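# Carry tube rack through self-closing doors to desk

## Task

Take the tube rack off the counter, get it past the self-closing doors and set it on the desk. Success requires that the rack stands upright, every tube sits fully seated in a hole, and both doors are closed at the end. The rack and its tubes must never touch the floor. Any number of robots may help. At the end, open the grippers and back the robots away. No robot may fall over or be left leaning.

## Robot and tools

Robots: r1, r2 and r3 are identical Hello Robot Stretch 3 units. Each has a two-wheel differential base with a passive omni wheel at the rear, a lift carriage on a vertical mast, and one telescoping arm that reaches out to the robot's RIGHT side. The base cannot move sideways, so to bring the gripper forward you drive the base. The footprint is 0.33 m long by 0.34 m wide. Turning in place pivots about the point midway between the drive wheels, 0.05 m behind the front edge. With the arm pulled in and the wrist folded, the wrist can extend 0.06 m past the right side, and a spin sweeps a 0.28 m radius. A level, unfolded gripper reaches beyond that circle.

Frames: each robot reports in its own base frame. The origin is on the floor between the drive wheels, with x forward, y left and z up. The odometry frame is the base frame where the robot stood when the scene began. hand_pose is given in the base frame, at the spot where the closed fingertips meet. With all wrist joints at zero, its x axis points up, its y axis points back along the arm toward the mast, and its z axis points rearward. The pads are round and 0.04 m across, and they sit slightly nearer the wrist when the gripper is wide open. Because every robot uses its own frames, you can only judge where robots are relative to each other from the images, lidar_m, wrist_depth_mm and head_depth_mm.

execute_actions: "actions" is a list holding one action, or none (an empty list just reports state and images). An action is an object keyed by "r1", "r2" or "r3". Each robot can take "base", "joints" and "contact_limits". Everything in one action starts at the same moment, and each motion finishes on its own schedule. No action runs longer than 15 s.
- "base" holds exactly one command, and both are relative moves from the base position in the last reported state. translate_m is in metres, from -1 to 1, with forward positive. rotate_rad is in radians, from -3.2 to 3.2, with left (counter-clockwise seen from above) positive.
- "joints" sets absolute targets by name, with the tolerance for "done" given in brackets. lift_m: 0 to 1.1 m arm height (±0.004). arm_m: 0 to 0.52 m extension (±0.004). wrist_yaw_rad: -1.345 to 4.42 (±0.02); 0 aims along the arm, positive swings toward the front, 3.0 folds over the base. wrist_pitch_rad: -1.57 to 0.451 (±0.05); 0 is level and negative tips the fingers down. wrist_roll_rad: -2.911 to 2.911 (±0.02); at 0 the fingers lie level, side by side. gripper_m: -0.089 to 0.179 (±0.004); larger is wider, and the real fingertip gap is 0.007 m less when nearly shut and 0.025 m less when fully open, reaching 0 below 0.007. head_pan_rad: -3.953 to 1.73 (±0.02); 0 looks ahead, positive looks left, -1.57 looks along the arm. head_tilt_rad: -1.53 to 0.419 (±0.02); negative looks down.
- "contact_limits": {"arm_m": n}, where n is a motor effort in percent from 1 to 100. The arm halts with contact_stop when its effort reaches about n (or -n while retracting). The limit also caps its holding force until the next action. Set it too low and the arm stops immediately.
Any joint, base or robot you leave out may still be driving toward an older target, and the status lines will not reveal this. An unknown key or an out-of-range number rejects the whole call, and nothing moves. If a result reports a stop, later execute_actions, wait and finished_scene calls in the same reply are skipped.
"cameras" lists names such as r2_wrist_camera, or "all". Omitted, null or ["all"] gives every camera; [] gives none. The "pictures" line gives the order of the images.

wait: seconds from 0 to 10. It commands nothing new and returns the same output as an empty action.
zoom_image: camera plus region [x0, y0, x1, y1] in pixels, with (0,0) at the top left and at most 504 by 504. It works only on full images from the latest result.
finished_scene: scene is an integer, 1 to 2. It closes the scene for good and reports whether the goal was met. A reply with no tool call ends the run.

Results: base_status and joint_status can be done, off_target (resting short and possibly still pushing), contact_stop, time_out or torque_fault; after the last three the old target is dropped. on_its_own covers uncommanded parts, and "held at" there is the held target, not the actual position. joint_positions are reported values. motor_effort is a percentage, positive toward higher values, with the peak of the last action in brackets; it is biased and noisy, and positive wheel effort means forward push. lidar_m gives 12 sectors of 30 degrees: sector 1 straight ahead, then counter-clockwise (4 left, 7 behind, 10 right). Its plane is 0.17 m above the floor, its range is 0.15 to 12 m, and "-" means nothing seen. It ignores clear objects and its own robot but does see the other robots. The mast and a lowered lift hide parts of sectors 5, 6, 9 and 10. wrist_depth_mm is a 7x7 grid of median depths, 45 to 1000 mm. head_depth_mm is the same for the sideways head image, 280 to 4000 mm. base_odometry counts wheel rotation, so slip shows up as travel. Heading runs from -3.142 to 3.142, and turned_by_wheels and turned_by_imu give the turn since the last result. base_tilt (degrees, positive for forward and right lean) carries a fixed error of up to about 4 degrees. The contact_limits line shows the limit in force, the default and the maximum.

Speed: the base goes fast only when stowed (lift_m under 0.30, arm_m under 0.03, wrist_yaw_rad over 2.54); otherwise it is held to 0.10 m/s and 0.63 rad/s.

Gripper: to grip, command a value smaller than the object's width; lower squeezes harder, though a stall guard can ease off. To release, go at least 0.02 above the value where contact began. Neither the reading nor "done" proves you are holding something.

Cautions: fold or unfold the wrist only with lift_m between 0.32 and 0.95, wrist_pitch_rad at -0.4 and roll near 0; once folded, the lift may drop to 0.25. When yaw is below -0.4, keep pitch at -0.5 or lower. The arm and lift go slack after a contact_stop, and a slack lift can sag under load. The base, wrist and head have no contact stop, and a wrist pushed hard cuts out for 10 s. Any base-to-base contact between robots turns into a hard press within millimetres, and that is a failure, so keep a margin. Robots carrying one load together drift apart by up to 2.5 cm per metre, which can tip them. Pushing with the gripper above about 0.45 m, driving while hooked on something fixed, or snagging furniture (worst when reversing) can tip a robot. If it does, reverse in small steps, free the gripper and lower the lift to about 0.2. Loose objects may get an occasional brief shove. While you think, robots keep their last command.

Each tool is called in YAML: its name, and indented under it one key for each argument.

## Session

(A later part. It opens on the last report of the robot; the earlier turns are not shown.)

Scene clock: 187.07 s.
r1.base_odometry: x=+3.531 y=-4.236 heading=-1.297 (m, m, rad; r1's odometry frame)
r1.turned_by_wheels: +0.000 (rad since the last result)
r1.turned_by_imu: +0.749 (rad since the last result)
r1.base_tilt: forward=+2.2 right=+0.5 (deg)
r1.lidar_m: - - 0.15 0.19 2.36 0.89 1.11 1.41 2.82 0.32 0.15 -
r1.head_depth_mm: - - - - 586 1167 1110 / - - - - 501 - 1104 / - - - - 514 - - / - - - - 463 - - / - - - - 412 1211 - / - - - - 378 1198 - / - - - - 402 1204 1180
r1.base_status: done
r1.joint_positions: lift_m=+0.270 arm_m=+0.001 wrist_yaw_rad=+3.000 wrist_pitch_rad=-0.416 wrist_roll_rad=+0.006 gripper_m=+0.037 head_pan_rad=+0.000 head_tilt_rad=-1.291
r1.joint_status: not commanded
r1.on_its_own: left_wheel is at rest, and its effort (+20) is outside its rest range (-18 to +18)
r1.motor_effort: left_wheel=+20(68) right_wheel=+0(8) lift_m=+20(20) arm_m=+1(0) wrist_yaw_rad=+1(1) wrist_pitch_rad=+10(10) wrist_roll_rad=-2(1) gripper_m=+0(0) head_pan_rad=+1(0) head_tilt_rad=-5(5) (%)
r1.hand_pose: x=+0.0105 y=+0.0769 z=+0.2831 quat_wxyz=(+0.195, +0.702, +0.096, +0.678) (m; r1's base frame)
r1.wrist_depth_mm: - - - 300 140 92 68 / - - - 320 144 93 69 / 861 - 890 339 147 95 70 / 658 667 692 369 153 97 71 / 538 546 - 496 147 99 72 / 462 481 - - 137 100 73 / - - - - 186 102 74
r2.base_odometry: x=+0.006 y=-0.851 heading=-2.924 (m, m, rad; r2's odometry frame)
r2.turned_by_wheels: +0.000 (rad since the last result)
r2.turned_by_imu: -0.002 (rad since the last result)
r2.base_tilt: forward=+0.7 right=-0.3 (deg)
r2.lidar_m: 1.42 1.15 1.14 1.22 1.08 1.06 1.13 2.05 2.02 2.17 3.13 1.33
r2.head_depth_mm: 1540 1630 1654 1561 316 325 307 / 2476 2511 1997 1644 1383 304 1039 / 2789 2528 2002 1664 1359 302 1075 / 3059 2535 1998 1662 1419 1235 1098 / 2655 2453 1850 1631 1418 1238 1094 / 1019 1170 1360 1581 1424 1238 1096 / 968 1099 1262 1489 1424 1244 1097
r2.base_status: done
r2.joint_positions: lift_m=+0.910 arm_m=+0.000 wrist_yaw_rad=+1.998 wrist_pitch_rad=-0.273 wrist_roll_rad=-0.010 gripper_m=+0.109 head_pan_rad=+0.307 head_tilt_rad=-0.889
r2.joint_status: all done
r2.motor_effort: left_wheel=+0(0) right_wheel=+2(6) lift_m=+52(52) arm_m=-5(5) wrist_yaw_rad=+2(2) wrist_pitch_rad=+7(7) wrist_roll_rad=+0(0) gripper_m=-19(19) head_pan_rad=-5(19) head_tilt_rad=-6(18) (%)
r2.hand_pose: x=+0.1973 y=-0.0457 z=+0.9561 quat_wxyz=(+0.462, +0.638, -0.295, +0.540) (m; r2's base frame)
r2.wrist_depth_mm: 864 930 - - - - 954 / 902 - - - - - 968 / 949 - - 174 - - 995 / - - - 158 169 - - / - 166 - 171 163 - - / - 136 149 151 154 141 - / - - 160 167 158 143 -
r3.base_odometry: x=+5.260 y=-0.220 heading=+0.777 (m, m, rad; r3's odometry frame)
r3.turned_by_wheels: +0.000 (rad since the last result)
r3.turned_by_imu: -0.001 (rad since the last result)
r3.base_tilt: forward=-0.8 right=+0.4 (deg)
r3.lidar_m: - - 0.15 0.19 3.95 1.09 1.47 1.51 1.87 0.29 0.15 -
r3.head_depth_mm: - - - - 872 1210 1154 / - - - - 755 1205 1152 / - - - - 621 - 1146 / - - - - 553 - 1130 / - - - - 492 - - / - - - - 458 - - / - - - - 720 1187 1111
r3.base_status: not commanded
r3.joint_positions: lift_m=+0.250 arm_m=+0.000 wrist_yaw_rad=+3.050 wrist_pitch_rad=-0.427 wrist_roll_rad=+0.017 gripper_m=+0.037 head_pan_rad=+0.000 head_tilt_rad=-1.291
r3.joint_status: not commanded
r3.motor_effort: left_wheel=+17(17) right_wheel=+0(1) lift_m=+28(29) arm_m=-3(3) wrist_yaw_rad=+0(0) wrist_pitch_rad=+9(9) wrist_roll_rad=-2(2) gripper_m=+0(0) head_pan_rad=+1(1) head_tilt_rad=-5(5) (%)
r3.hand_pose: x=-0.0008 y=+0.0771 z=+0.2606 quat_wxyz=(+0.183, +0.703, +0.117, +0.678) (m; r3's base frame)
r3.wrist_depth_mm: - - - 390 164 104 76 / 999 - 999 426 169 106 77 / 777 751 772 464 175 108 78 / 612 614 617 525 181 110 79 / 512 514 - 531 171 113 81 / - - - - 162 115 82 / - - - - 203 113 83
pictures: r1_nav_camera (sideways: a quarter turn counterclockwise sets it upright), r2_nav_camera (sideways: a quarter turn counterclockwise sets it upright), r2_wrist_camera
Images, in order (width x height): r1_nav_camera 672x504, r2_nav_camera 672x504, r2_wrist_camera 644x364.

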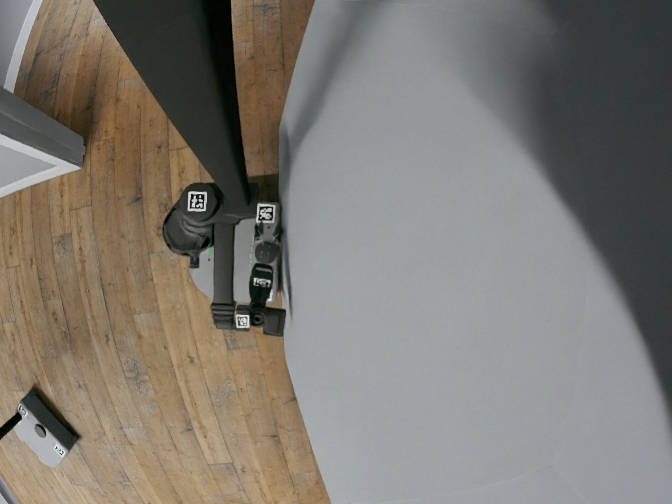

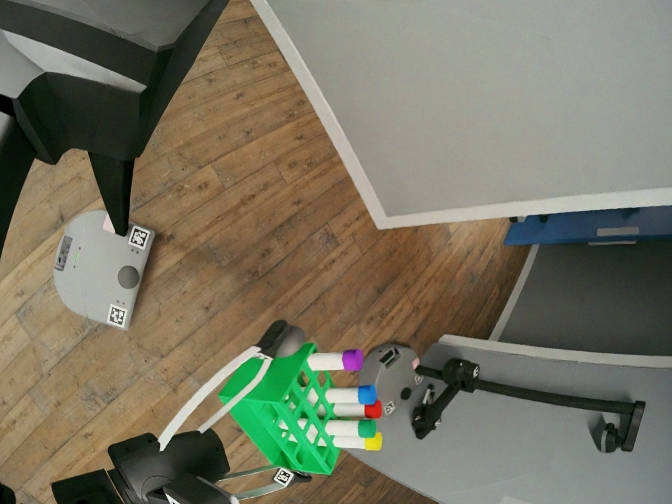

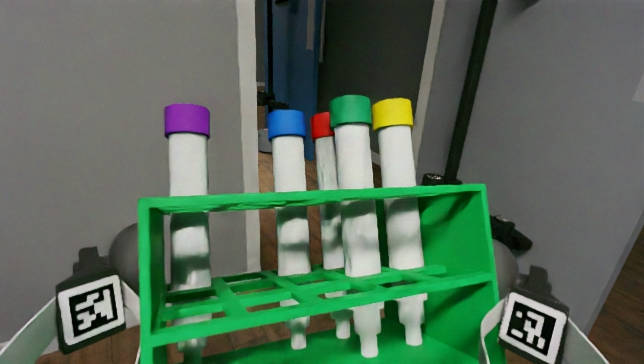

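execute_actions:
  actions:
    - {"r2":{"base":{"rotate_rad":-0.67}}}
  cameras: []

execute_actions:
  actions:
    - {"r2":{"base":{"translate_m":0.72}}}
  cameras: []

execute_actions:
  actions:
    - {"r2":{"base":{"rotate_rad":1.57},"joints":{"head_pan_rad":0,"head_tilt_rad":-0.9}}}
  cameras: ["r2_nav_camera","r2_head_camera","r1_nav_camera"]

Scene clock: 189.97 s.
r1.base_odometry: x=+3.531 y=-4.236 heading=-1.297 (m, m, rad; r1's odometry frame)
r1.turned_by_wheels: +0.000 (rad since the last result)
r1.turned_by_imu: +0.000 (rad since the last result)
r1.base_tilt: forward=+2.1 right=+0.5 (deg)
r1.lidar_m: - - 0.15 0.19 2.35 0.89 1.11 1.41 2.82 0.32 0.15 -
r1.head_depth_mm: - - - - 587 1169 1112 / - - - - 502 - 1111 / - - - - 514 - - / - - - - 464 - - / - - - - 412 1211 - / - - - - 379 1204 - / - - - - 401 1204 1171
r1.base_status: not commanded
r1.joint_positions: lift_m=+0.270 arm_m=+0.001 wrist_yaw_rad=+3.000 wrist_pitch_rad=-0.416 wrist_roll_rad=+0.006 gripper_m=+0.037 head_pan_rad=+0.000 head_tilt_rad=-1.291
r1.joint_status: not commanded
r1.on_its_own: left_wheel is at rest, and its effort (+20) is outside its rest range (-18 to +18)
r1.motor_effort: left_wheel=+20(20) right_wheel=+0(0) lift_m=+20(20) arm_m=+1(0) wrist_yaw_rad=+1(0) wrist_pitch_rad=+10(10) wrist_roll_rad=-2(2) gripper_m=+0(1) head_pan_rad=-1(0) head_tilt_rad=-5(5) (%)
r1.hand_pose: x=+0.0105 y=+0.0769 z=+0.2831 quat_wxyz=(+0.195, +0.702, +0.096, +0.678) (m; r1's base frame)
r1.wrist_depth_mm: - - - 299 140 91 68 / - - - 319 144 93 69 / 861 - 906 343 148 95 70 / 669 667 684 365 153 96 71 / 547 547 - 503 146 98 72 / 459 481 - - 138 100 73 / - - - - 185 102 74
r2.base_odometry: x=+0.006 y=-0.851 heading=+2.690 (m, m, rad; r2's odometry frame)
r2.turned_by_wheels: -0.670 (rad since the last result)
r2.turned_by_imu: -0.676 (rad since the last result)
r2.base_tilt: forward=+0.9 right=-0.3 (deg)
r2.lidar_m: 1.32 1.35 1.19 1.14 1.17 1.12 1.06 1.09 1.42 2.02 2.08 2.77
r2.head_depth_mm: 2546 2528 2006 1659 316 325 307 / 2632 2542 2001 1654 1389 304 1041 / 1140 1344 1647 1657 1361 302 1079 / 1202 1396 1660 1664 1423 1237 1096 / 1246 1435 1671 1620 1424 1240 1094 / 1304 1449 1675 1640 1427 1238 1098 / 1355 1644 1962 1675 1421 1242 1098
r2.base_status: done
r2.joint_positions: lift_m=+0.910 arm_m=+0.000 wrist_yaw_rad=+1.999 wrist_pitch_rad=-0.273 wrist_roll_rad=-0.010 gripper_m=+0.109 head_pan_rad=+0.307 head_tilt_rad=-0.889
r2.joint_status: not commanded
r2.motor_effort: left_wheel=+3(5) right_wheel=-3(6) lift_m=+51(52) arm_m=-5(5) wrist_yaw_rad=+1(2) wrist_pitch_rad=+7(7) wrist_roll_rad=+0(0) gripper_m=-19(19) head_pan_rad=-5(5) head_tilt_rad=-6(6) (%)
r2.hand_pose: x=+0.1973 y=-0.0457 z=+0.9560 quat_wxyz=(+0.462, +0.639, -0.295, +0.540) (m; r2's base frame)
r2.wrist_depth_mm: - - - - - - - / - - - - - - - / - - - 174 - - - / - - - 158 169 - - / - 162 - 171 163 - - / - 136 149 150 154 141 - / - - 161 167 158 143 -
r3.base_odometry: x=+5.260 y=-0.220 heading=+0.777 (m, m, rad; r3's odometry frame)
r3.turned_by_wheels: +0.000 (rad since the last result)
r3.turned_by_imu: -0.001 (rad since the last result)
r3.base_tilt: forward=-0.8 right=+0.3 (deg)
r3.lidar_m: - - 0.15 0.19 3.97 1.09 1.46 1.51 1.87 0.29 0.15 -
r3.head_depth_mm: - - - - 870 1209 1158 / - - - - 755 1209 1151 / - - - - 621 - 1143 / - - - - 553 - 1125 / - - - - 493 - - / - - - - 458 - - / - - - - 721 1186 1113
r3.base_status: not commanded
r3.joint_positions: lift_m=+0.250 arm_m=+0.000 wrist_yaw_rad=+3.050 wrist_pitch_rad=-0.427 wrist_roll_rad=+0.017 gripper_m=+0.037 head_pan_rad=+0.000 head_tilt_rad=-1.291
r3.joint_status: not commanded
r3.motor_effort: left_wheel=+18(17) right_wheel=-1(1) lift_m=+29(29) arm_m=-3(3) wrist_yaw_rad=+0(0) wrist_pitch_rad=+9(9) wrist_roll_rad=-2(2) gripper_m=+0(1) head_pan_rad=+1(0) head_tilt_rad=-4(4) (%)
r3.hand_pose: x=-0.0008 y=+0.0771 z=+0.2606 quat_wxyz=(+0.183, +0.703, +0.117, +0.678) (m; r3's base frame)
r3.wrist_depth_mm: - - - 391 164 104 76 / - - - 425 170 106 77 / 753 761 769 463 175 108 78 / 612 616 618 522 181 110 79 / 512 515 - 538 171 113 81 / - - - - 162 115 82 / - - - - 203 112 83
pictures: none
No camera images: the call's "cameras" was empty. Leave "cameras" out to get every camera's image.

Scene clock: 198.13 s.
r1.base_odometry: x=+3.531 y=-4.236 heading=-1.297 (m, m, rad; r1's odometry frame)
r1.turned_by_wheels: +0.000 (rad since the last result)
r1.turned_by_imu: +0.000 (rad since the last result)
r1.base_tilt: forward=+2.1 right=+0.5 (deg)
r1.lidar_m: - - 0.15 0.19 2.36 0.88 1.12 2.36 0.81 0.32 0.15 -
r1.head_depth_mm: - - - - 586 1176 1114 / - - - - 503 - 1110 / - - - - 514 - - / - - - - 463 - - / - - - - 413 1212 - / - - - - 379 1202 - / - - - - 402 1203 1181
r1.base_status: not commanded
r1.joint_positions: lift_m=+0.270 arm_m=+0.001 wrist_yaw_rad=+3.000 wrist_pitch_rad=-0.416 wrist_roll_rad=+0.006 gripper_m=+0.037 head_pan_rad=+0.000 head_tilt_rad=-1.291
r1.joint_status: not commanded
r1.on_its_own: left_wheel is at rest, and its effort (+20) is outside its rest range (-18 to +18)
r1.motor_effort: left_wheel=+20(20) right_wheel=+0(0) lift_m=+20(19) arm_m=+1(0) wrist_yaw_rad=+0(0) wrist_pitch_rad=+10(9) wrist_roll_rad=-2(2) gripper_m=+0(1) head_pan_rad=+1(2) head_tilt_rad=-5(5) (%)
r1.hand_pose: x=+0.0105 y=+0.0769 z=+0.2831 quat_wxyz=(+0.195, +0.702, +0.096, +0.678) (m; r1's base frame)
r1.wrist_depth_mm: - - - 300 140 91 68 / - - - 321 144 93 69 / 862 - 893 339 147 95 70 / 664 658 692 369 152 96 71 / 543 546 - 496 147 99 72 / 465 483 - - 138 100 73 / - - - - 185 102 74
r2.base_odometry: x=-0.641 y=-0.537 heading=+2.690 (m, m, rad; r2's odometry frame)
r2.turned_by_wheels: +0.000 (rad since the last result)
r2.turned_by_imu: -0.003 (rad since the last result)
r2.base_tilt: forward=+0.8 right=-0.4 (deg)
r2.lidar_m: 2.36 0.63 0.84 1.17 1.19 1.59 1.78 1.81 2.10 1.99 2.04 2.47
r2.head_depth_mm: 1950 2225 2003 1639 316 325 307 / 2012 2275 2005 1649 1394 304 1045 / 2086 2362 2011 1662 1363 302 1074 / 2140 2395 2004 1625 1392 1239 1094 / 539 631 746 931 1270 1244 1093 / 542 644 792 1023 1325 1244 1096 / 573 689 858 1048 1224 1217 1099
r2.base_status: done
r2.joint_positions: lift_m=+0.910 arm_m=+0.000 wrist_yaw_rad=+1.999 wrist_pitch_rad=-0.273 wrist_roll_rad=-0.010 gripper_m=+0.109 head_pan_rad=+0.307 head_tilt_rad=-0.889
r2.joint_status: not commanded
r2.motor_effort: left_wheel=+3(5) right_wheel=-3(4) lift_m=+52(52) arm_m=-5(5) wrist_yaw_rad=+2(2) wrist_pitch_rad=+7(7) wrist_roll_rad=+0(0) gripper_m=-19(19) head_pan_rad=-4(5) head_tilt_rad=-5(6) (%)
r2.hand_pose: x=+0.1973 y=-0.0457 z=+0.9560 quat_wxyz=(+0.462, +0.639, -0.295, +0.540) (m; r2's base frame)
r2.wrist_depth_mm: 785 675 593 - - - - / 837 704 618 - - - - / 886 752 636 173 - - - / 995 813 653 159 169 - - / 932 162 733 170 163 - - / 820 136 149 151 154 141 - / - 569 161 167 158 143 -
r3.base_odometry: x=+5.260 y=-0.220 heading=+0.777 (m, m, rad; r3's odometry frame)
r3.turned_by_wheels: +0.000 (rad since the last result)
r3.turned_by_imu: -0.001 (rad since the last result)
r3.base_tilt: forward=-0.8 right=+0.4 (deg)
r3.lidar_m: - - 0.15 0.19 3.96 1.09 1.46 1.51 1.87 0.29 0.15 -
r3.head_depth_mm: - - - - 872 1209 1160 / - - - - 756 1208 1153 / - - - - 621 - 1145 / - - - - 553 - 1129 / - - - - 493 - - / - - - - 458 - - / - - - - 720 1189 1113
r3.base_status: not commanded
r3.joint_positions: lift_m=+0.250 arm_m=+0.000 wrist_yaw_rad=+3.050 wrist_pitch_rad=-0.427 wrist_roll_rad=+0.017 gripper_m=+0.037 head_pan_rad=+0.000 head_tilt_rad=-1.291
r3.joint_status: not commanded
r3.motor_effort: left_wheel=+18(17) right_wheel=-1(0) lift_m=+29(29) arm_m=-3(3) wrist_yaw_rad=+0(0) wrist_pitch_rad=+9(9) wrist_roll_rad=-2(2) gripper_m=+0(0) head_pan_rad=+1(1) head_tilt_rad=-4(4) (%)
r3.hand_pose: x=-0.0008 y=+0.0771 z=+0.2606 quat_wxyz=(+0.183, +0.703, +0.117, +0.678) (m; r3's base frame)
r3.wrist_depth_mm: - - - 392 164 104 76 / 997 - - 425 170 105 77 / 773 766 768 462 175 108 78 / 611 614 616 519 181 110 79 / 512 514 - 538 170 113 81 / - - - - 162 115 82 / - - - - 203 112 83
pictures: none
No camera images: the call's "cameras" was empty. Leave "cameras" out to get every camera's image.

Scene clock: 201.57 s.
r1.base_odometry: x=+3.531 y=-4.236 heading=-1.297 (m, m, rad; r1's odometry frame)
r1.turned_by_wheels: +0.000 (rad since the last result)
r1.turned_by_imu: +0.000 (rad since the last result)
r1.base_tilt: forward=+2.1 right=+0.5 (deg)
r1.lidar_m: - - 0.15 0.19 2.36 0.88 1.12 2.36 0.85 0.32 0.15 -
r1.head_depth_mm: - - - - 587 1171 1118 / - - - - 501 - 1107 / - - - - 515 - - / - - - - 463 - - / - - - - 412 1215 - / - - - - 380 1201 - / - - - - 401 1211 1174
r1.base_status: not commanded
r1.joint_positions: lift_m=+0.270 arm_m=+0.001 wrist_yaw_rad=+3.000 wrist_pitch_rad=-0.416 wrist_roll_rad=+0.006 gripper_m=+0.037 head_pan_rad=+0.000 head_tilt_rad=-1.291
r1.joint_status: not commanded
r1.on_its_own: left_wheel is at rest, and its effort (+20) is outside its rest range (-18 to +18)
r1.motor_effort: left_wheel=+20(20) right_wheel=+0(0) lift_m=+20(20) arm_m=+1(0) wrist_yaw_rad=+0(1) wrist_pitch_rad=+10(10) wrist_roll_rad=-2(1) gripper_m=+0(0) head_pan_rad=+0(0) head_tilt_rad=-5(5) (%)
r1.hand_pose: x=+0.0105 y=+0.0769 z=+0.2831 quat_wxyz=(+0.195, +0.702, +0.096, +0.678) (m; r1's base frame)
r1.wrist_depth_mm: - - - 298 140 92 68 / - - - 318 144 93 69 / 866 - 904 339 148 95 70 / 653 682 685 369 153 96 71 / 543 545 - 494 147 98 72 / 464 486 - - 137 100 73 / - - - - 185 102 74
r2.base_odometry: x=-0.641 y=-0.537 heading=-2.023 (m, m, rad; r2's odometry frame)
r2.turned_by_wheels: +1.570 (rad since the last result)
r2.turned_by_imu: +1.581 (rad since the last result)
r2.base_tilt: forward=+0.9 right=-0.4 (deg)
r2.lidar_m: 1.17 1.20 1.59 1.78 1.83 2.08 1.99 2.05 2.48 2.36 0.64 0.84
r2.head_depth_mm: 2359 2465 1997 1347 337 349 1128 / 2726 2517 2022 1668 327 320 1059 / 3506 2527 2005 1658 329 307 1076 / 3467 2530 2014 1665 1368 312 1095 / 2999 2296 1468 1625 1423 1239 1097 / 982 1158 1386 1605 1421 1236 1097 / 994 1163 1396 1620 1430 1237 1095
r2.base_status: done
r2.joint_positions: lift_m=+0.910 arm_m=+0.000 wrist_yaw_rad=+1.999 wrist_pitch_rad=-0.273 wrist_roll_rad=-0.010 gripper_m=+0.109 head_pan_rad=+0.007 head_tilt_rad=-0.889
r2.joint_status: all done
r2.motor_effort: left_wheel=-1(2) right_wheel=+1(5) lift_m=+52(51) arm_m=-5(5) wrist_yaw_rad=+1(1) wrist_pitch_rad=+7(7) wrist_roll_rad=+0(0) gripper_m=-19(19) head_pan_rad=-4(33) head_tilt_rad=-6(6) (%)
r2.hand_pose: x=+0.1973 y=-0.0458 z=+0.9560 quat_wxyz=(+0.462, +0.639, -0.295, +0.540) (m; r2's base frame)
r2.wrist_depth_mm: - - - - - - - / - - - - - - - / - - - 174 - - - / - - - 159 169 - - / - 162 - 171 162 - - / - 136 149 150 154 141 - / - - 159 167 158 142 711
r3.base_odometry: x=+5.260 y=-0.220 heading=+0.777 (m, m, rad; r3's odometry frame)
r3.turned_by_wheels: +0.000 (rad since the last result)
r3.turned_by_imu: -0.001 (rad since the last result)
r3.base_tilt: forward=-0.7 right=+0.4 (deg)
r3.lidar_m: - - 0.15 0.19 3.97 1.09 1.46 1.51 1.87 0.29 0.15 -
r3.head_depth_mm: - - - - 872 1212 1157 / - - - - 753 1203 1155 / - - - - 623 - 1143 / - - - - 552 - 1128 / - - - - 492 - - / - - - - 458 - - / - - - - 724 1185 1114
r3.base_status: not commanded
r3.joint_positions: lift_m=+0.250 arm_m=+0.000 wrist_yaw_rad=+3.050 wrist_pitch_rad=-0.427 wrist_roll_rad=+0.017 gripper_m=+0.037 head_pan_rad=+0.000 head_tilt_rad=-1.291
r3.joint_status: not commanded
r3.motor_effort: left_wheel=+18(18) right_wheel=-1(2) lift_m=+29(29) arm_m=-3(3) wrist_yaw_rad=+0(0) wrist_pitch_rad=+9(9) wrist_roll_rad=-2(2) gripper_m=-1(0) head_pan_rad=+1(0) head_tilt_rad=-4(4) (%)
r3.hand_pose: x=-0.0008 y=+0.0771 z=+0.2606 quat_wxyz=(+0.183, +0.703, +0.117, +0.678) (m; r3's base frame)
r3.wrist_depth_mm: - - - 395 164 104 76 / 985 - - 428 169 106 77 / 755 762 767 467 175 108 78 / 605 613 616 523 182 110 79 / 512 513 - 535 170 113 81 / - - - - 162 115 82 / - - - - 203 113 83
pictures: r1_nav_camera (sideways: a quarter turn counterclockwise sets it upright), r2_head_camera (sideways: a quarter turn clockwise sets it upright), r2_nav_camera (sideways: a quarter turn counterclockwise sets it upright)
Images, in order (width x height): r1_nav_camera 672x504, r2_head_camera 896x504, r2_nav_camera 672x504.

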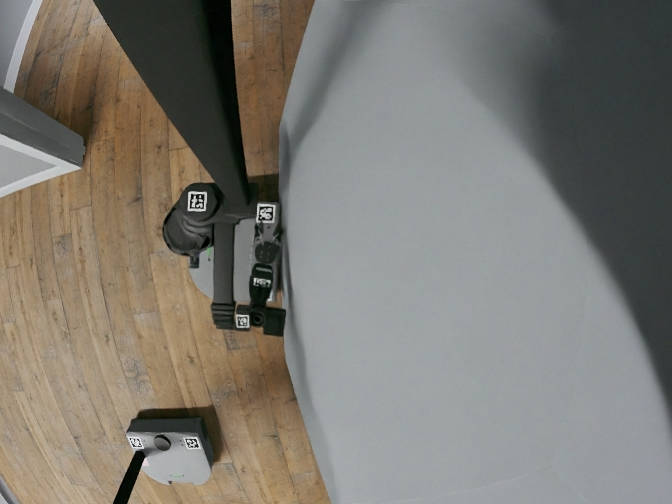

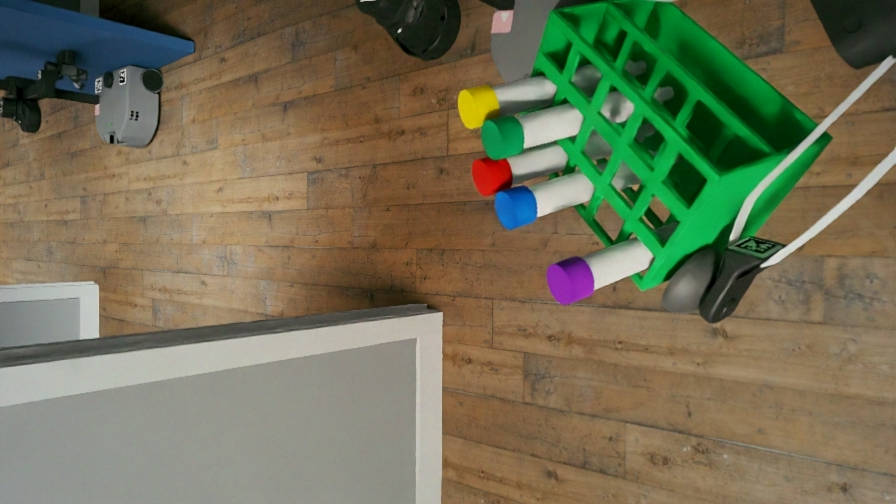

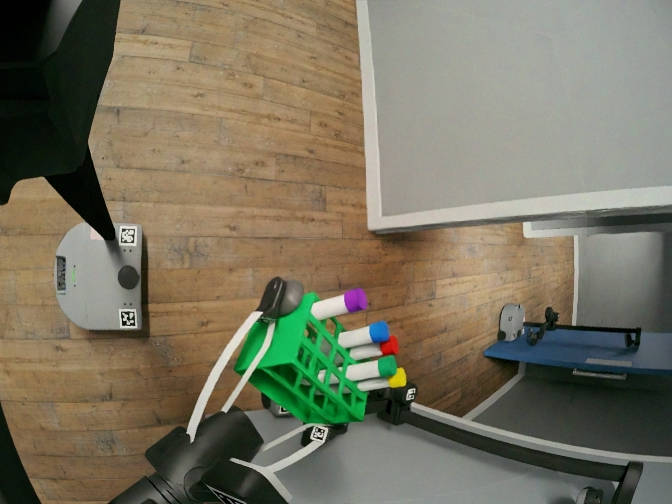

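execute_actions:
  actions:
    - {"r2":{"base":{"translate_m":0.45},"joints":{"head_tilt_rad":-1.2}}}
  cameras: ["r2_nav_camera","r1_nav_camera"]

Scene clock: 207.77 s.
r1.base_odometry: x=+3.531 y=-4.236 heading=-1.297 (m, m, rad; r1's odometry frame)
r1.turned_by_wheels: +0.000 (rad since the last result)
r1.turned_by_imu: +0.000 (rad since the last result)
r1.base_tilt: forward=+2.1 right=+0.5 (deg)
r1.lidar_m: - - 0.15 0.19 2.36 0.88 1.12 0.56 2.81 0.33 0.15 -
r1.head_depth_mm: - - - - 588 1178 1114 / - - - - 502 - 1101 / - - - - 515 - - / - - - - 464 - - / - - - - 413 1214 - / - - - - 379 1199 - / - - - - 402 1207 1175
r1.base_status: not commanded
r1.joint_positions: lift_m=+0.270 arm_m=+0.001 wrist_yaw_rad=+3.000 wrist_pitch_rad=-0.416 wrist_roll_rad=+0.006 gripper_m=+0.037 head_pan_rad=+0.000 head_tilt_rad=-1.291
r1.joint_status: not commanded
r1.on_its_own: left_wheel is at rest, and its effort (+20) is outside its rest range (-18 to +18)
r1.motor_effort: left_wheel=+20(20) right_wheel=+0(0) lift_m=+19(19) arm_m=+0(0) wrist_yaw_rad=+0(1) wrist_pitch_rad=+10(10) wrist_roll_rad=-2(2) gripper_m=+0(1) head_pan_rad=+0(1) head_tilt_rad=-5(5) (%)
r1.hand_pose: x=+0.0105 y=+0.0769 z=+0.2831 quat_wxyz=(+0.195, +0.702, +0.096, +0.678) (m; r1's base frame)
r1.wrist_depth_mm: - - - 301 140 92 68 / - - - 321 144 93 69 / 866 - 902 339 147 95 70 / 659 678 700 363 152 97 71 / 553 551 - 493 147 99 72 / 462 485 - - 138 100 73 / - - - - 186 102 74
r2.base_odometry: x=-0.838 y=-0.941 heading=-2.024 (m, m, rad; r2's odometry frame)
r2.turned_by_wheels: +0.000 (rad since the last result)
r2.turned_by_imu: -0.002 (rad since the last result)
r2.base_tilt: forward=+0.9 right=-0.3 (deg)
r2.lidar_m: 2.50 0.73 0.97 1.81 1.85 2.42 2.44 2.51 0.59 0.58 0.57 0.90
r2.head_depth_mm: 1843 1653 1488 348 1121 1134 1074 / 1852 1658 312 339 1154 1163 1079 / 1851 1657 323 317 1220 1179 - / 1873 1674 1506 321 1245 1184 - / 1878 1667 1447 1382 1268 1184 - / 790 881 1151 1384 1268 1172 1115 / 684 870 1149 1388 1274 1178 1107
r2.base_status: done
r2.joint_positions: lift_m=+0.910 arm_m=+0.000 wrist_yaw_rad=+1.999 wrist_pitch_rad=-0.273 wrist_roll_rad=-0.010 gripper_m=+0.109 head_pan_rad=+0.007 head_tilt_rad=-1.185
r2.joint_status: all done
r2.motor_effort: left_wheel=-2(3) right_wheel=+2(6) lift_m=+52(52) arm_m=-5(5) wrist_yaw_rad=+3(2) wrist_pitch_rad=+7(7) wrist_roll_rad=+0(0) gripper_m=-19(19) head_pan_rad=-4(5) head_tilt_rad=-8(30) (%)
r2.hand_pose: x=+0.1973 y=-0.0458 z=+0.9560 quat_wxyz=(+0.462, +0.639, -0.295, +0.540) (m; r2's base frame)
r2.wrist_depth_mm: 923 787 701 - - - - / 960 842 750 730 - - - / - 910 748 174 - - - / - 954 753 159 170 - - / - 162 887 169 163 - - / - 135 148 151 154 141 - / - - 161 167 158 143 -
r3.base_odometry: x=+5.260 y=-0.220 heading=+0.777 (m, m, rad; r3's odometry frame)
r3.turned_by_wheels: +0.000 (rad since the last result)
r3.turned_by_imu: -0.001 (rad since the last result)
r3.base_tilt: forward=-0.7 right=+0.4 (deg)
r3.lidar_m: - - 0.15 0.19 3.95 1.09 1.47 1.51 1.88 0.29 0.15 -
r3.head_depth_mm: - - - - 872 1209 1157 / - - - - 756 1206 1152 / - - - - 620 - 1141 / - - - - 553 - 1129 / - - - - 493 - - / - - - - 459 - - / - - - - 723 1187 1108
r3.base_status: not commanded
r3.joint_positions: lift_m=+0.250 arm_m=+0.000 wrist_yaw_rad=+3.050 wrist_pitch_rad=-0.427 wrist_roll_rad=+0.017 gripper_m=+0.037 head_pan_rad=+0.000 head_tilt_rad=-1.291
r3.joint_status: not commanded
r3.motor_effort: left_wheel=+17(17) right_wheel=-1(1) lift_m=+29(29) arm_m=-3(3) wrist_yaw_rad=+0(0) wrist_pitch_rad=+9(9) wrist_roll_rad=-2(2) gripper_m=-1(0) head_pan_rad=+1(1) head_tilt_rad=-5(3) (%)
r3.hand_pose: x=-0.0008 y=+0.0771 z=+0.2606 quat_wxyz=(+0.183, +0.703, +0.117, +0.678) (m; r3's base frame)
r3.wrist_depth_mm: - - - 393 164 104 76 / 988 - - 427 169 106 77 / 772 759 768 462 175 108 78 / 616 613 617 528 182 110 79 / 515 509 - 538 170 113 81 / - - - - 162 115 82 / - - - - 204 113 83
pictures: r1_nav_camera (sideways: a quarter turn counterclockwise sets it upright), r2_nav_camera (sideways: a quarter turn counterclockwise sets it upright)
Images, in order (width x height): r1_nav_camera 672x504, r2_nav_camera 672x504.

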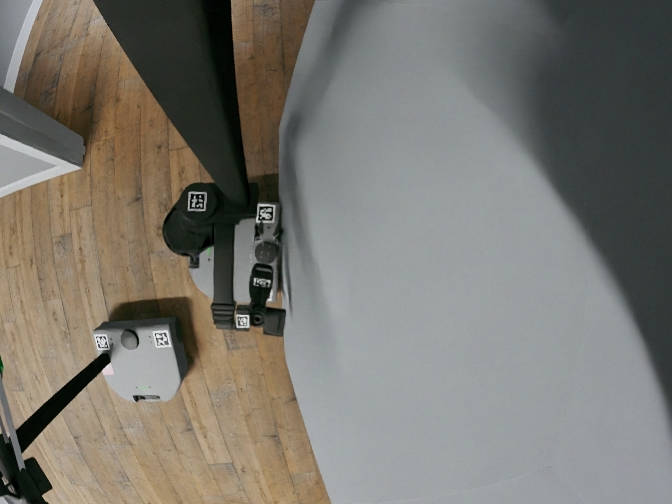

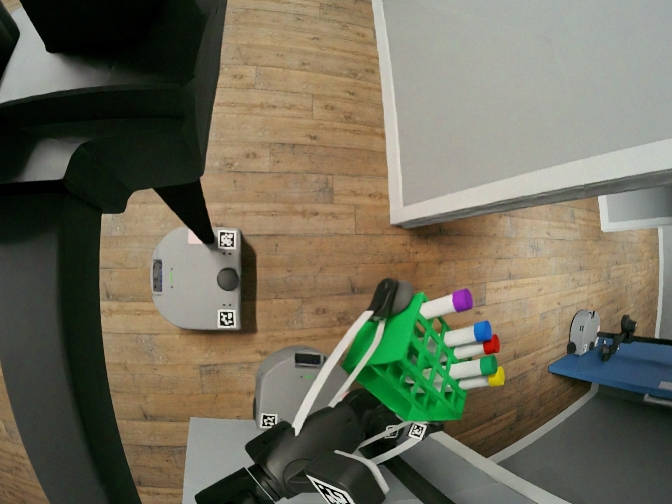

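execute_actions:
  actions:
    - {"r2":{"base":{"translate_m":0.3}}}
  cameras: []

execute_actions:
  actions:
    - {"r2":{"base":{"rotate_rad":-0.1}}}
  cameras: []

execute_actions:
  actions:
    - {"r2":{"base":{"translate_m":0.25}}}
  cameras: ["r2_nav_camera","r1_nav_camera"]

Scene clock: 212.23 s.
r1.base_odometry: x=+3.531 y=-4.236 heading=-1.297 (m, m, rad; r1's odometry frame)
r1.turned_by_wheels: +0.000 (rad since the last result)
r1.turned_by_imu: +0.000 (rad since the last result)
r1.base_tilt: forward=+2.2 right=+0.4 (deg)
r1.lidar_m: - - 0.15 0.19 2.36 0.89 0.51 2.36 2.82 0.32 0.15 -
r1.head_depth_mm: - - - - 586 1175 1115 / - - - - 503 - 1110 / - - - - 515 - - / - - - - 464 - - / - - - - 412 1214 - / - - - - 379 1202 - / - - - - 401 1206 1175
r1.base_status: not commanded
r1.joint_positions: lift_m=+0.270 arm_m=+0.001 wrist_yaw_rad=+3.000 wrist_pitch_rad=-0.416 wrist_roll_rad=+0.006 gripper_m=+0.037 head_pan_rad=+0.000 head_tilt_rad=-1.291
r1.joint_status: not commanded
r1.on_its_own: left_wheel is at rest, and its effort (+20) is outside its rest range (-18 to +18)
r1.motor_effort: left_wheel=+20(20) right_wheel=+1(0) lift_m=+20(19) arm_m=+1(0) wrist_yaw_rad=+0(1) wrist_pitch_rad=+10(10) wrist_roll_rad=-2(2) gripper_m=+0(1) head_pan_rad=+0(1) head_tilt_rad=-4(5) (%)
r1.hand_pose: x=+0.0105 y=+0.0769 z=+0.2831 quat_wxyz=(+0.195, +0.702, +0.096, +0.678) (m; r1's base frame)
r1.wrist_depth_mm: - - - 300 140 91 68 / - - - 320 144 93 69 / 840 - 907 340 148 95 70 / 668 680 705 370 152 97 71 / 544 551 - 505 147 98 72 / 467 482 - - 138 101 73 / - - - - 186 102 74
r2.base_odometry: x=-0.969 y=-1.211 heading=-2.024 (m, m, rad; r2's odometry frame)
r2.turned_by_wheels: +0.000 (rad since the last result)
r2.turned_by_imu: -0.001 (rad since the last result)
r2.base_tilt: forward=+0.9 right=-0.4 (deg)
r2.lidar_m: 2.26 0.46 0.56 1.40 1.87 2.45 2.75 2.82 0.62 0.48 0.64 1.77
r2.head_depth_mm: 1838 1639 1490 348 1280 1034 972 / 1856 1652 313 339 1221 1164 1071 / 1856 1662 323 317 1220 1174 - / 1869 1666 1504 321 1251 1189 - / 1868 1675 1519 1370 1268 1180 - / 1887 1685 1474 975 1255 1171 1114 / 1856 580 646 945 1260 1177 1108
r2.base_status: done
r2.joint_positions: lift_m=+0.910 arm_m=+0.000 wrist_yaw_rad=+1.999 wrist_pitch_rad=-0.273 wrist_roll_rad=-0.010 gripper_m=+0.109 head_pan_rad=+0.007 head_tilt_rad=-1.186
r2.joint_status: not commanded
r2.motor_effort: left_wheel=-1(2) right_wheel=+1(5) lift_m=+52(52) arm_m=-5(5) wrist_yaw_rad=+3(2) wrist_pitch_rad=+7(7) wrist_roll_rad=+0(0) gripper_m=-20(19) head_pan_rad=-4(4) head_tilt_rad=-7(7) (%)
r2.hand_pose: x=+0.1973 y=-0.0458 z=+0.9560 quat_wxyz=(+0.462, +0.639, -0.295, +0.540) (m; r2's base frame)
r2.wrist_depth_mm: 471 407 482 - - - - / 508 437 502 - - - - / 560 482 509 174 - - - / 612 515 524 159 169 - - / 684 162 571 171 162 - - / 783 135 149 150 155 140 - / 900 398 160 167 158 143 -
r3.base_odometry: x=+5.260 y=-0.220 heading=+0.777 (m, m, rad; r3's odometry frame)
r3.turned_by_wheels: +0.000 (rad since the last result)
r3.turned_by_imu: -0.001 (rad since the last result)
r3.base_tilt: forward=-0.7 right=+0.3 (deg)
r3.lidar_m: - - 0.15 0.19 3.96 1.09 1.46 1.51 1.87 0.29 0.15 -
r3.head_depth_mm: - - - - 873 1207 1154 / - - - - 755 1211 1150 / - - - - 621 - 1147 / - - - - 553 - 1127 / - - - - 493 - - / - - - - 459 - - / - - - - 722 1185 1117
r3.base_status: not commanded
r3.joint_positions: lift_m=+0.250 arm_m=+0.000 wrist_yaw_rad=+3.050 wrist_pitch_rad=-0.427 wrist_roll_rad=+0.017 gripper_m=+0.037 head_pan_rad=+0.000 head_tilt_rad=-1.291
r3.joint_status: not commanded
r3.motor_effort: left_wheel=+17(18) right_wheel=-1(0) lift_m=+28(29) arm_m=-3(3) wrist_yaw_rad=+0(0) wrist_pitch_rad=+9(9) wrist_roll_rad=-2(2) gripper_m=+0(0) head_pan_rad=+0(0) head_tilt_rad=-5(4) (%)
r3.hand_pose: x=-0.0008 y=+0.0771 z=+0.2606 quat_wxyz=(+0.183, +0.703, +0.117, +0.678) (m; r3's base frame)
r3.wrist_depth_mm: - - - 394 164 103 76 / 990 - - 424 169 106 77 / 753 759 776 463 175 108 78 / 611 610 619 521 181 110 79 / 514 519 - 539 171 113 81 / - - - - 162 115 82 / - - - - 203 112 83
pictures: none
No camera images: the call's "cameras" was empty. Leave "cameras" out to get every camera's image.

Scene clock: 213.17 s.
r1.base_odometry: x=+3.531 y=-4.236 heading=-1.297 (m, m, rad; r1's odometry frame)
r1.turned_by_wheels: +0.000 (rad since the last result)
r1.turned_by_imu: +0.000 (rad since the last result)
r1.base_tilt: forward=+2.2 right=+0.5 (deg)
r1.lidar_m: - - 0.15 0.19 2.36 0.89 0.50 2.36 2.82 0.32 0.15 -
r1.head_depth_mm: - - - - 586 1176 1114 / - - - - 502 - 1109 / - - - - 515 - - / - - - - 463 - - / - - - - 412 1210 - / - - - - 379 1201 - / - - - - 402 1207 1175
r1.base_status: not commanded
r1.joint_positions: lift_m=+0.270 arm_m=+0.001 wrist_yaw_rad=+3.000 wrist_pitch_rad=-0.416 wrist_roll_rad=+0.006 gripper_m=+0.037 head_pan_rad=+0.000 head_tilt_rad=-1.291
r1.joint_status: not commanded
r1.on_its_own: left_wheel is at rest, and its effort (+20) is outside its rest range (-18 to +18)
r1.motor_effort: left_wheel=+20(20) right_wheel=+0(0) lift_m=+19(20) arm_m=+1(1) wrist_yaw_rad=+1(0) wrist_pitch_rad=+10(10) wrist_roll_rad=-2(2) gripper_m=+1(1) head_pan_rad=-1(0) head_tilt_rad=-4(5) (%)
r1.hand_pose: x=+0.0105 y=+0.0769 z=+0.2831 quat_wxyz=(+0.195, +0.702, +0.096, +0.678) (m; r1's base frame)
r1.wrist_depth_mm: - - - 299 139 91 68 / - - - 319 144 93 69 / 850 - 908 340 148 95 70 / 650 675 703 366 153 96 71 / 541 554 - 499 147 99 72 / 461 484 - - 138 101 73 / - - - - 186 102 74
r2.base_odometry: x=-0.969 y=-1.211 heading=-2.124 (m, m, rad; r2's odometry frame)
r2.turned_by_wheels: -0.100 (rad since the last result)
r2.turned_by_imu: -0.101 (rad since the last result)
r2.base_tilt: forward=+0.9 right=-0.3 (deg)
r2.lidar_m: 1.90 0.46 0.52 1.06 1.84 2.26 2.74 2.77 0.63 0.50 0.48 0.89
r2.head_depth_mm: 1817 1651 1490 348 1279 1038 1010 / 1855 1651 312 339 1210 1161 1079 / 1861 1667 323 317 1225 1181 - / 1869 1669 1501 320 1245 1187 - / 1879 1677 1510 1382 1267 1183 - / 1891 1685 1515 1064 1259 1176 1112 / 1903 1687 698 846 1244 1179 1105
r2.base_status: done
r2.joint_positions: lift_m=+0.910 arm_m=+0.000 wrist_yaw_rad=+1.999 wrist_pitch_rad=-0.273 wrist_roll_rad=-0.010 gripper_m=+0.109 head_pan_rad=+0.007 head_tilt_rad=-1.186
r2.joint_status: not commanded
r2.motor_effort: left_wheel=+2(4) right_wheel=-4(7) lift_m=+52(52) arm_m=-5(5) wrist_yaw_rad=+2(2) wrist_pitch_rad=+7(7) wrist_roll_rad=+0(0) gripper_m=-19(19) head_pan_rad=-4(5) head_tilt_rad=-7(8) (%)
r2.hand_pose: x=+0.1973 y=-0.0458 z=+0.9560 quat_wxyz=(+0.462, +0.639, -0.295, +0.540) (m; r2's base frame)
r2.wrist_depth_mm: 418 394 - - - - - / 450 427 - - - - - / 491 432 - 175 - - - / 530 470 - 158 169 - - / 585 163 - 169 163 - - / 648 135 149 150 155 141 - / 753 369 161 167 158 143 -
r3.base_odometry: x=+5.260 y=-0.220 heading=+0.777 (m, m, rad; r3's odometry frame)
r3.turned_by_wheels: +0.000 (rad since the last result)
r3.turned_by_imu: +0.000 (rad since the last result)
r3.base_tilt: forward=-0.8 right=+0.4 (deg)
r3.lidar_m: - - 0.15 0.19 3.95 1.09 1.46 1.51 1.88 0.29 0.15 -
r3.head_depth_mm: - - - - 872 1211 1154 / - - - - 755 1207 1150 / - - - - 621 - 1140 / - - - - 553 - 1128 / - - - - 493 - - / - - - - 458 - - / - - - - 723 1184 1114
r3.base_status: not commanded
r3.joint_positions: lift_m=+0.250 arm_m=+0.000 wrist_yaw_rad=+3.050 wrist_pitch_rad=-0.427 wrist_roll_rad=+0.017 gripper_m=+0.037 head_pan_rad=+0.000 head_tilt_rad=-1.291
r3.joint_status: not commanded
r3.motor_effort: left_wheel=+17(17) right_wheel=+0(1) lift_m=+29(29) arm_m=-3(3) wrist_yaw_rad=+0(0) wrist_pitch_rad=+9(9) wrist_roll_rad=-2(2) gripper_m=+0(0) head_pan_rad=+0(1) head_tilt_rad=-4(5) (%)
r3.hand_pose: x=-0.0008 y=+0.0771 z=+0.2606 quat_wxyz=(+0.183, +0.703, +0.117, +0.678) (m; r3's base frame)
r3.wrist_depth_mm: - - - 391 164 104 76 / 980 - - 422 169 106 77 / 761 759 766 463 176 108 78 / 605 616 620 519 182 110 79 / 514 519 - 544 171 113 81 / - - - - 162 115 82 / - - - - 203 112 83
pictures: none
No camera images: the call's "cameras" was empty. Leave "cameras" out to get every camera's image.

Scene clock: 216.77 s.
r1.base_odometry: x=+3.531 y=-4.236 heading=-1.297 (m, m, rad; r1's odometry frame)
r1.turned_by_wheels: +0.000 (rad since the last result)
r1.turned_by_imu: +0.000 (rad since the last result)
r1.base_tilt: forward=+2.1 right=+0.5 (deg)
r1.lidar_m: - - 0.15 0.19 2.36 0.56 0.67 2.36 2.83 0.32 0.15 -
r1.head_depth_mm: - - - - 588 1176 1112 / - - - - 502 - 1110 / - - - - 515 - - / - - - - 463 - - / - - - - 412 1210 - / - - - - 379 1204 - / - - - - 402 1203 1168
r1.base_status: not commanded
r1.joint_positions: lift_m=+0.270 arm_m=+0.001 wrist_yaw_rad=+3.000 wrist_pitch_rad=-0.416 wrist_roll_rad=+0.006 gripper_m=+0.037 head_pan_rad=+0.000 head_tilt_rad=-1.291
r1.joint_status: not commanded
r1.on_its_own: left_wheel is at rest, and its effort (+20) is outside its rest range (-18 to +18)
r1.motor_effort: left_wheel=+20(20) right_wheel=+0(0) lift_m=+20(20) arm_m=+1(0) wrist_yaw_rad=+0(0) wrist_pitch_rad=+10(10) wrist_roll_rad=-2(2) gripper_m=+1(0) head_pan_rad=+0(0) head_tilt_rad=-5(5) (%)
r1.hand_pose: x=+0.0105 y=+0.0769 z=+0.2831 quat_wxyz=(+0.195, +0.702, +0.096, +0.678) (m; r1's base frame)
r1.wrist_depth_mm: - - - 300 140 91 68 / - - - 321 144 93 69 / 863 - 931 338 148 95 70 / 675 659 687 365 152 96 71 / 542 545 - 498 146 98 72 / 458 479 - - 137 100 73 / - - - - 184 102 74
r2.base_odometry: x=-1.101 y=-1.424 heading=-2.123 (m, m, rad; r2's odometry frame)
r2.turned_by_wheels: +0.000 (rad since the last result)
r2.turned_by_imu: -0.001 (rad since the last result)
r2.base_tilt: forward=+0.9 right=-0.3 (deg)
r2.lidar_m: 1.78 1.40 0.30 0.42 2.11 2.31 2.99 0.87 0.56 0.47 0.62 1.58
r2.head_depth_mm: 1701 1653 1485 348 1278 1136 960 / 1772 1665 312 339 1215 1163 1079 / 1811 1661 323 317 1227 1182 - / 1869 1666 1506 321 1248 1188 - / 1867 1673 1507 1381 1265 1187 - / 1887 1682 1516 1377 1238 1156 1112 / 1882 1673 1527 1389 723 1153 1102
r2.base_status: done
r2.joint_positions: lift_m=+0.910 arm_m=+0.000 wrist_yaw_rad=+1.999 wrist_pitch_rad=-0.273 wrist_roll_rad=-0.010 gripper_m=+0.109 head_pan_rad=+0.007 head_tilt_rad=-1.186
r2.joint_status: not commanded
r2.motor_effort: left_wheel=+3(5) right_wheel=-3(4) lift_m=+51(52) arm_m=-5(5) wrist_yaw_rad=+2(1) wrist_pitch_rad=+7(8) wrist_roll_rad=+0(0) gripper_m=-19(20) head_pan_rad=-5(5) head_tilt_rad=-8(8) (%)
r2.hand_pose: x=+0.1973 y=-0.0458 z=+0.9560 quat_wxyz=(+0.462, +0.639, -0.295, +0.540) (m; r2's base frame)
r2.wrist_depth_mm: 873 - - - - - - / 882 - - - - - - / 918 - - 174 - - - / 959 - - 159 170 - - / 375 162 - 169 162 - - / 359 135 149 150 155 141 - / - - 161 168 158 142 -
r3.base_odometry: x=+5.260 y=-0.220 heading=+0.777 (m, m, rad; r3's odometry frame)
r3.turned_by_wheels: +0.000 (rad since the last result)
r3.turned_by_imu: -0.001 (rad since the last result)
r3.base_tilt: forward=-0.7 right=+0.4 (deg)
r3.lidar_m: - - 0.15 0.19 3.98 1.09 1.46 1.51 1.87 0.29 0.15 -
r3.head_depth_mm: - - - - 872 1209 1153 / - - - - 754 1203 1150 / - - - - 621 - 1138 / - - - - 553 - 1131 / - - - - 493 - - / - - - - 458 - - / - - - - 722 1189 1113
r3.base_status: not commanded
r3.joint_positions: lift_m=+0.250 arm_m=+0.000 wrist_yaw_rad=+3.050 wrist_pitch_rad=-0.427 wrist_roll_rad=+0.017 gripper_m=+0.037 head_pan_rad=+0.000 head_tilt_rad=-1.291
r3.joint_status: not commanded
r3.motor_effort: left_wheel=+17(17) right_wheel=-1(2) lift_m=+29(29) arm_m=-3(3) wrist_yaw_rad=+0(0) wrist_pitch_rad=+9(9) wrist_roll_rad=-2(2) gripper_m=+0(0) head_pan_rad=+0(0) head_tilt_rad=-5(4) (%)
r3.hand_pose: x=-0.0008 y=+0.0771 z=+0.2606 quat_wxyz=(+0.183, +0.703, +0.117, +0.678) (m; r3's base frame)
r3.wrist_depth_mm: - - - 391 164 103 76 / - - - 426 170 106 77 / 765 760 773 464 175 108 78 / 610 617 614 524 181 110 79 / 508 515 - 541 171 113 81 / - - - - 162 115 82 / - - - - 204 112 83
pictures: r1_nav_camera (sideways: a quarter turn counterclockwise sets it upright), r2_nav_camera (sideways: a quarter turn counterclockwise sets it upright)
Images, in order (width x height): r1_nav_camera 672x504, r2_nav_camera 672x504.

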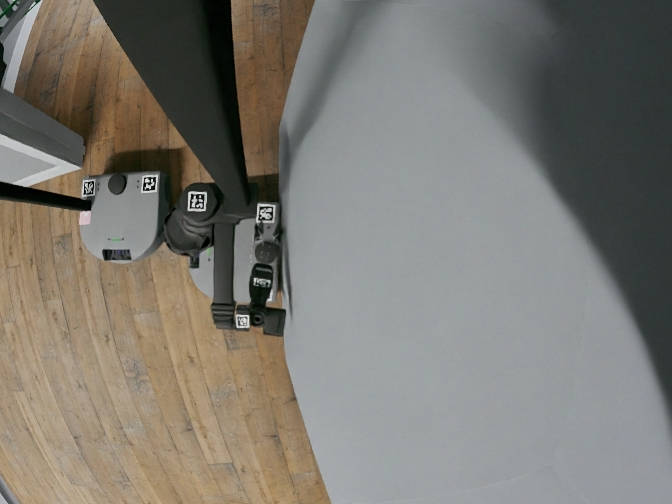

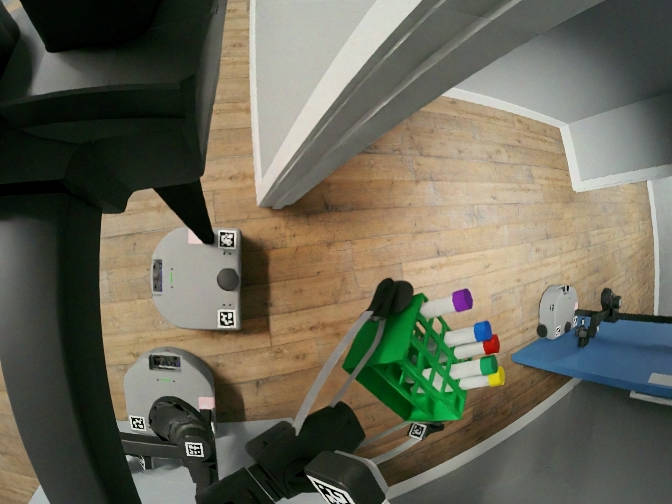

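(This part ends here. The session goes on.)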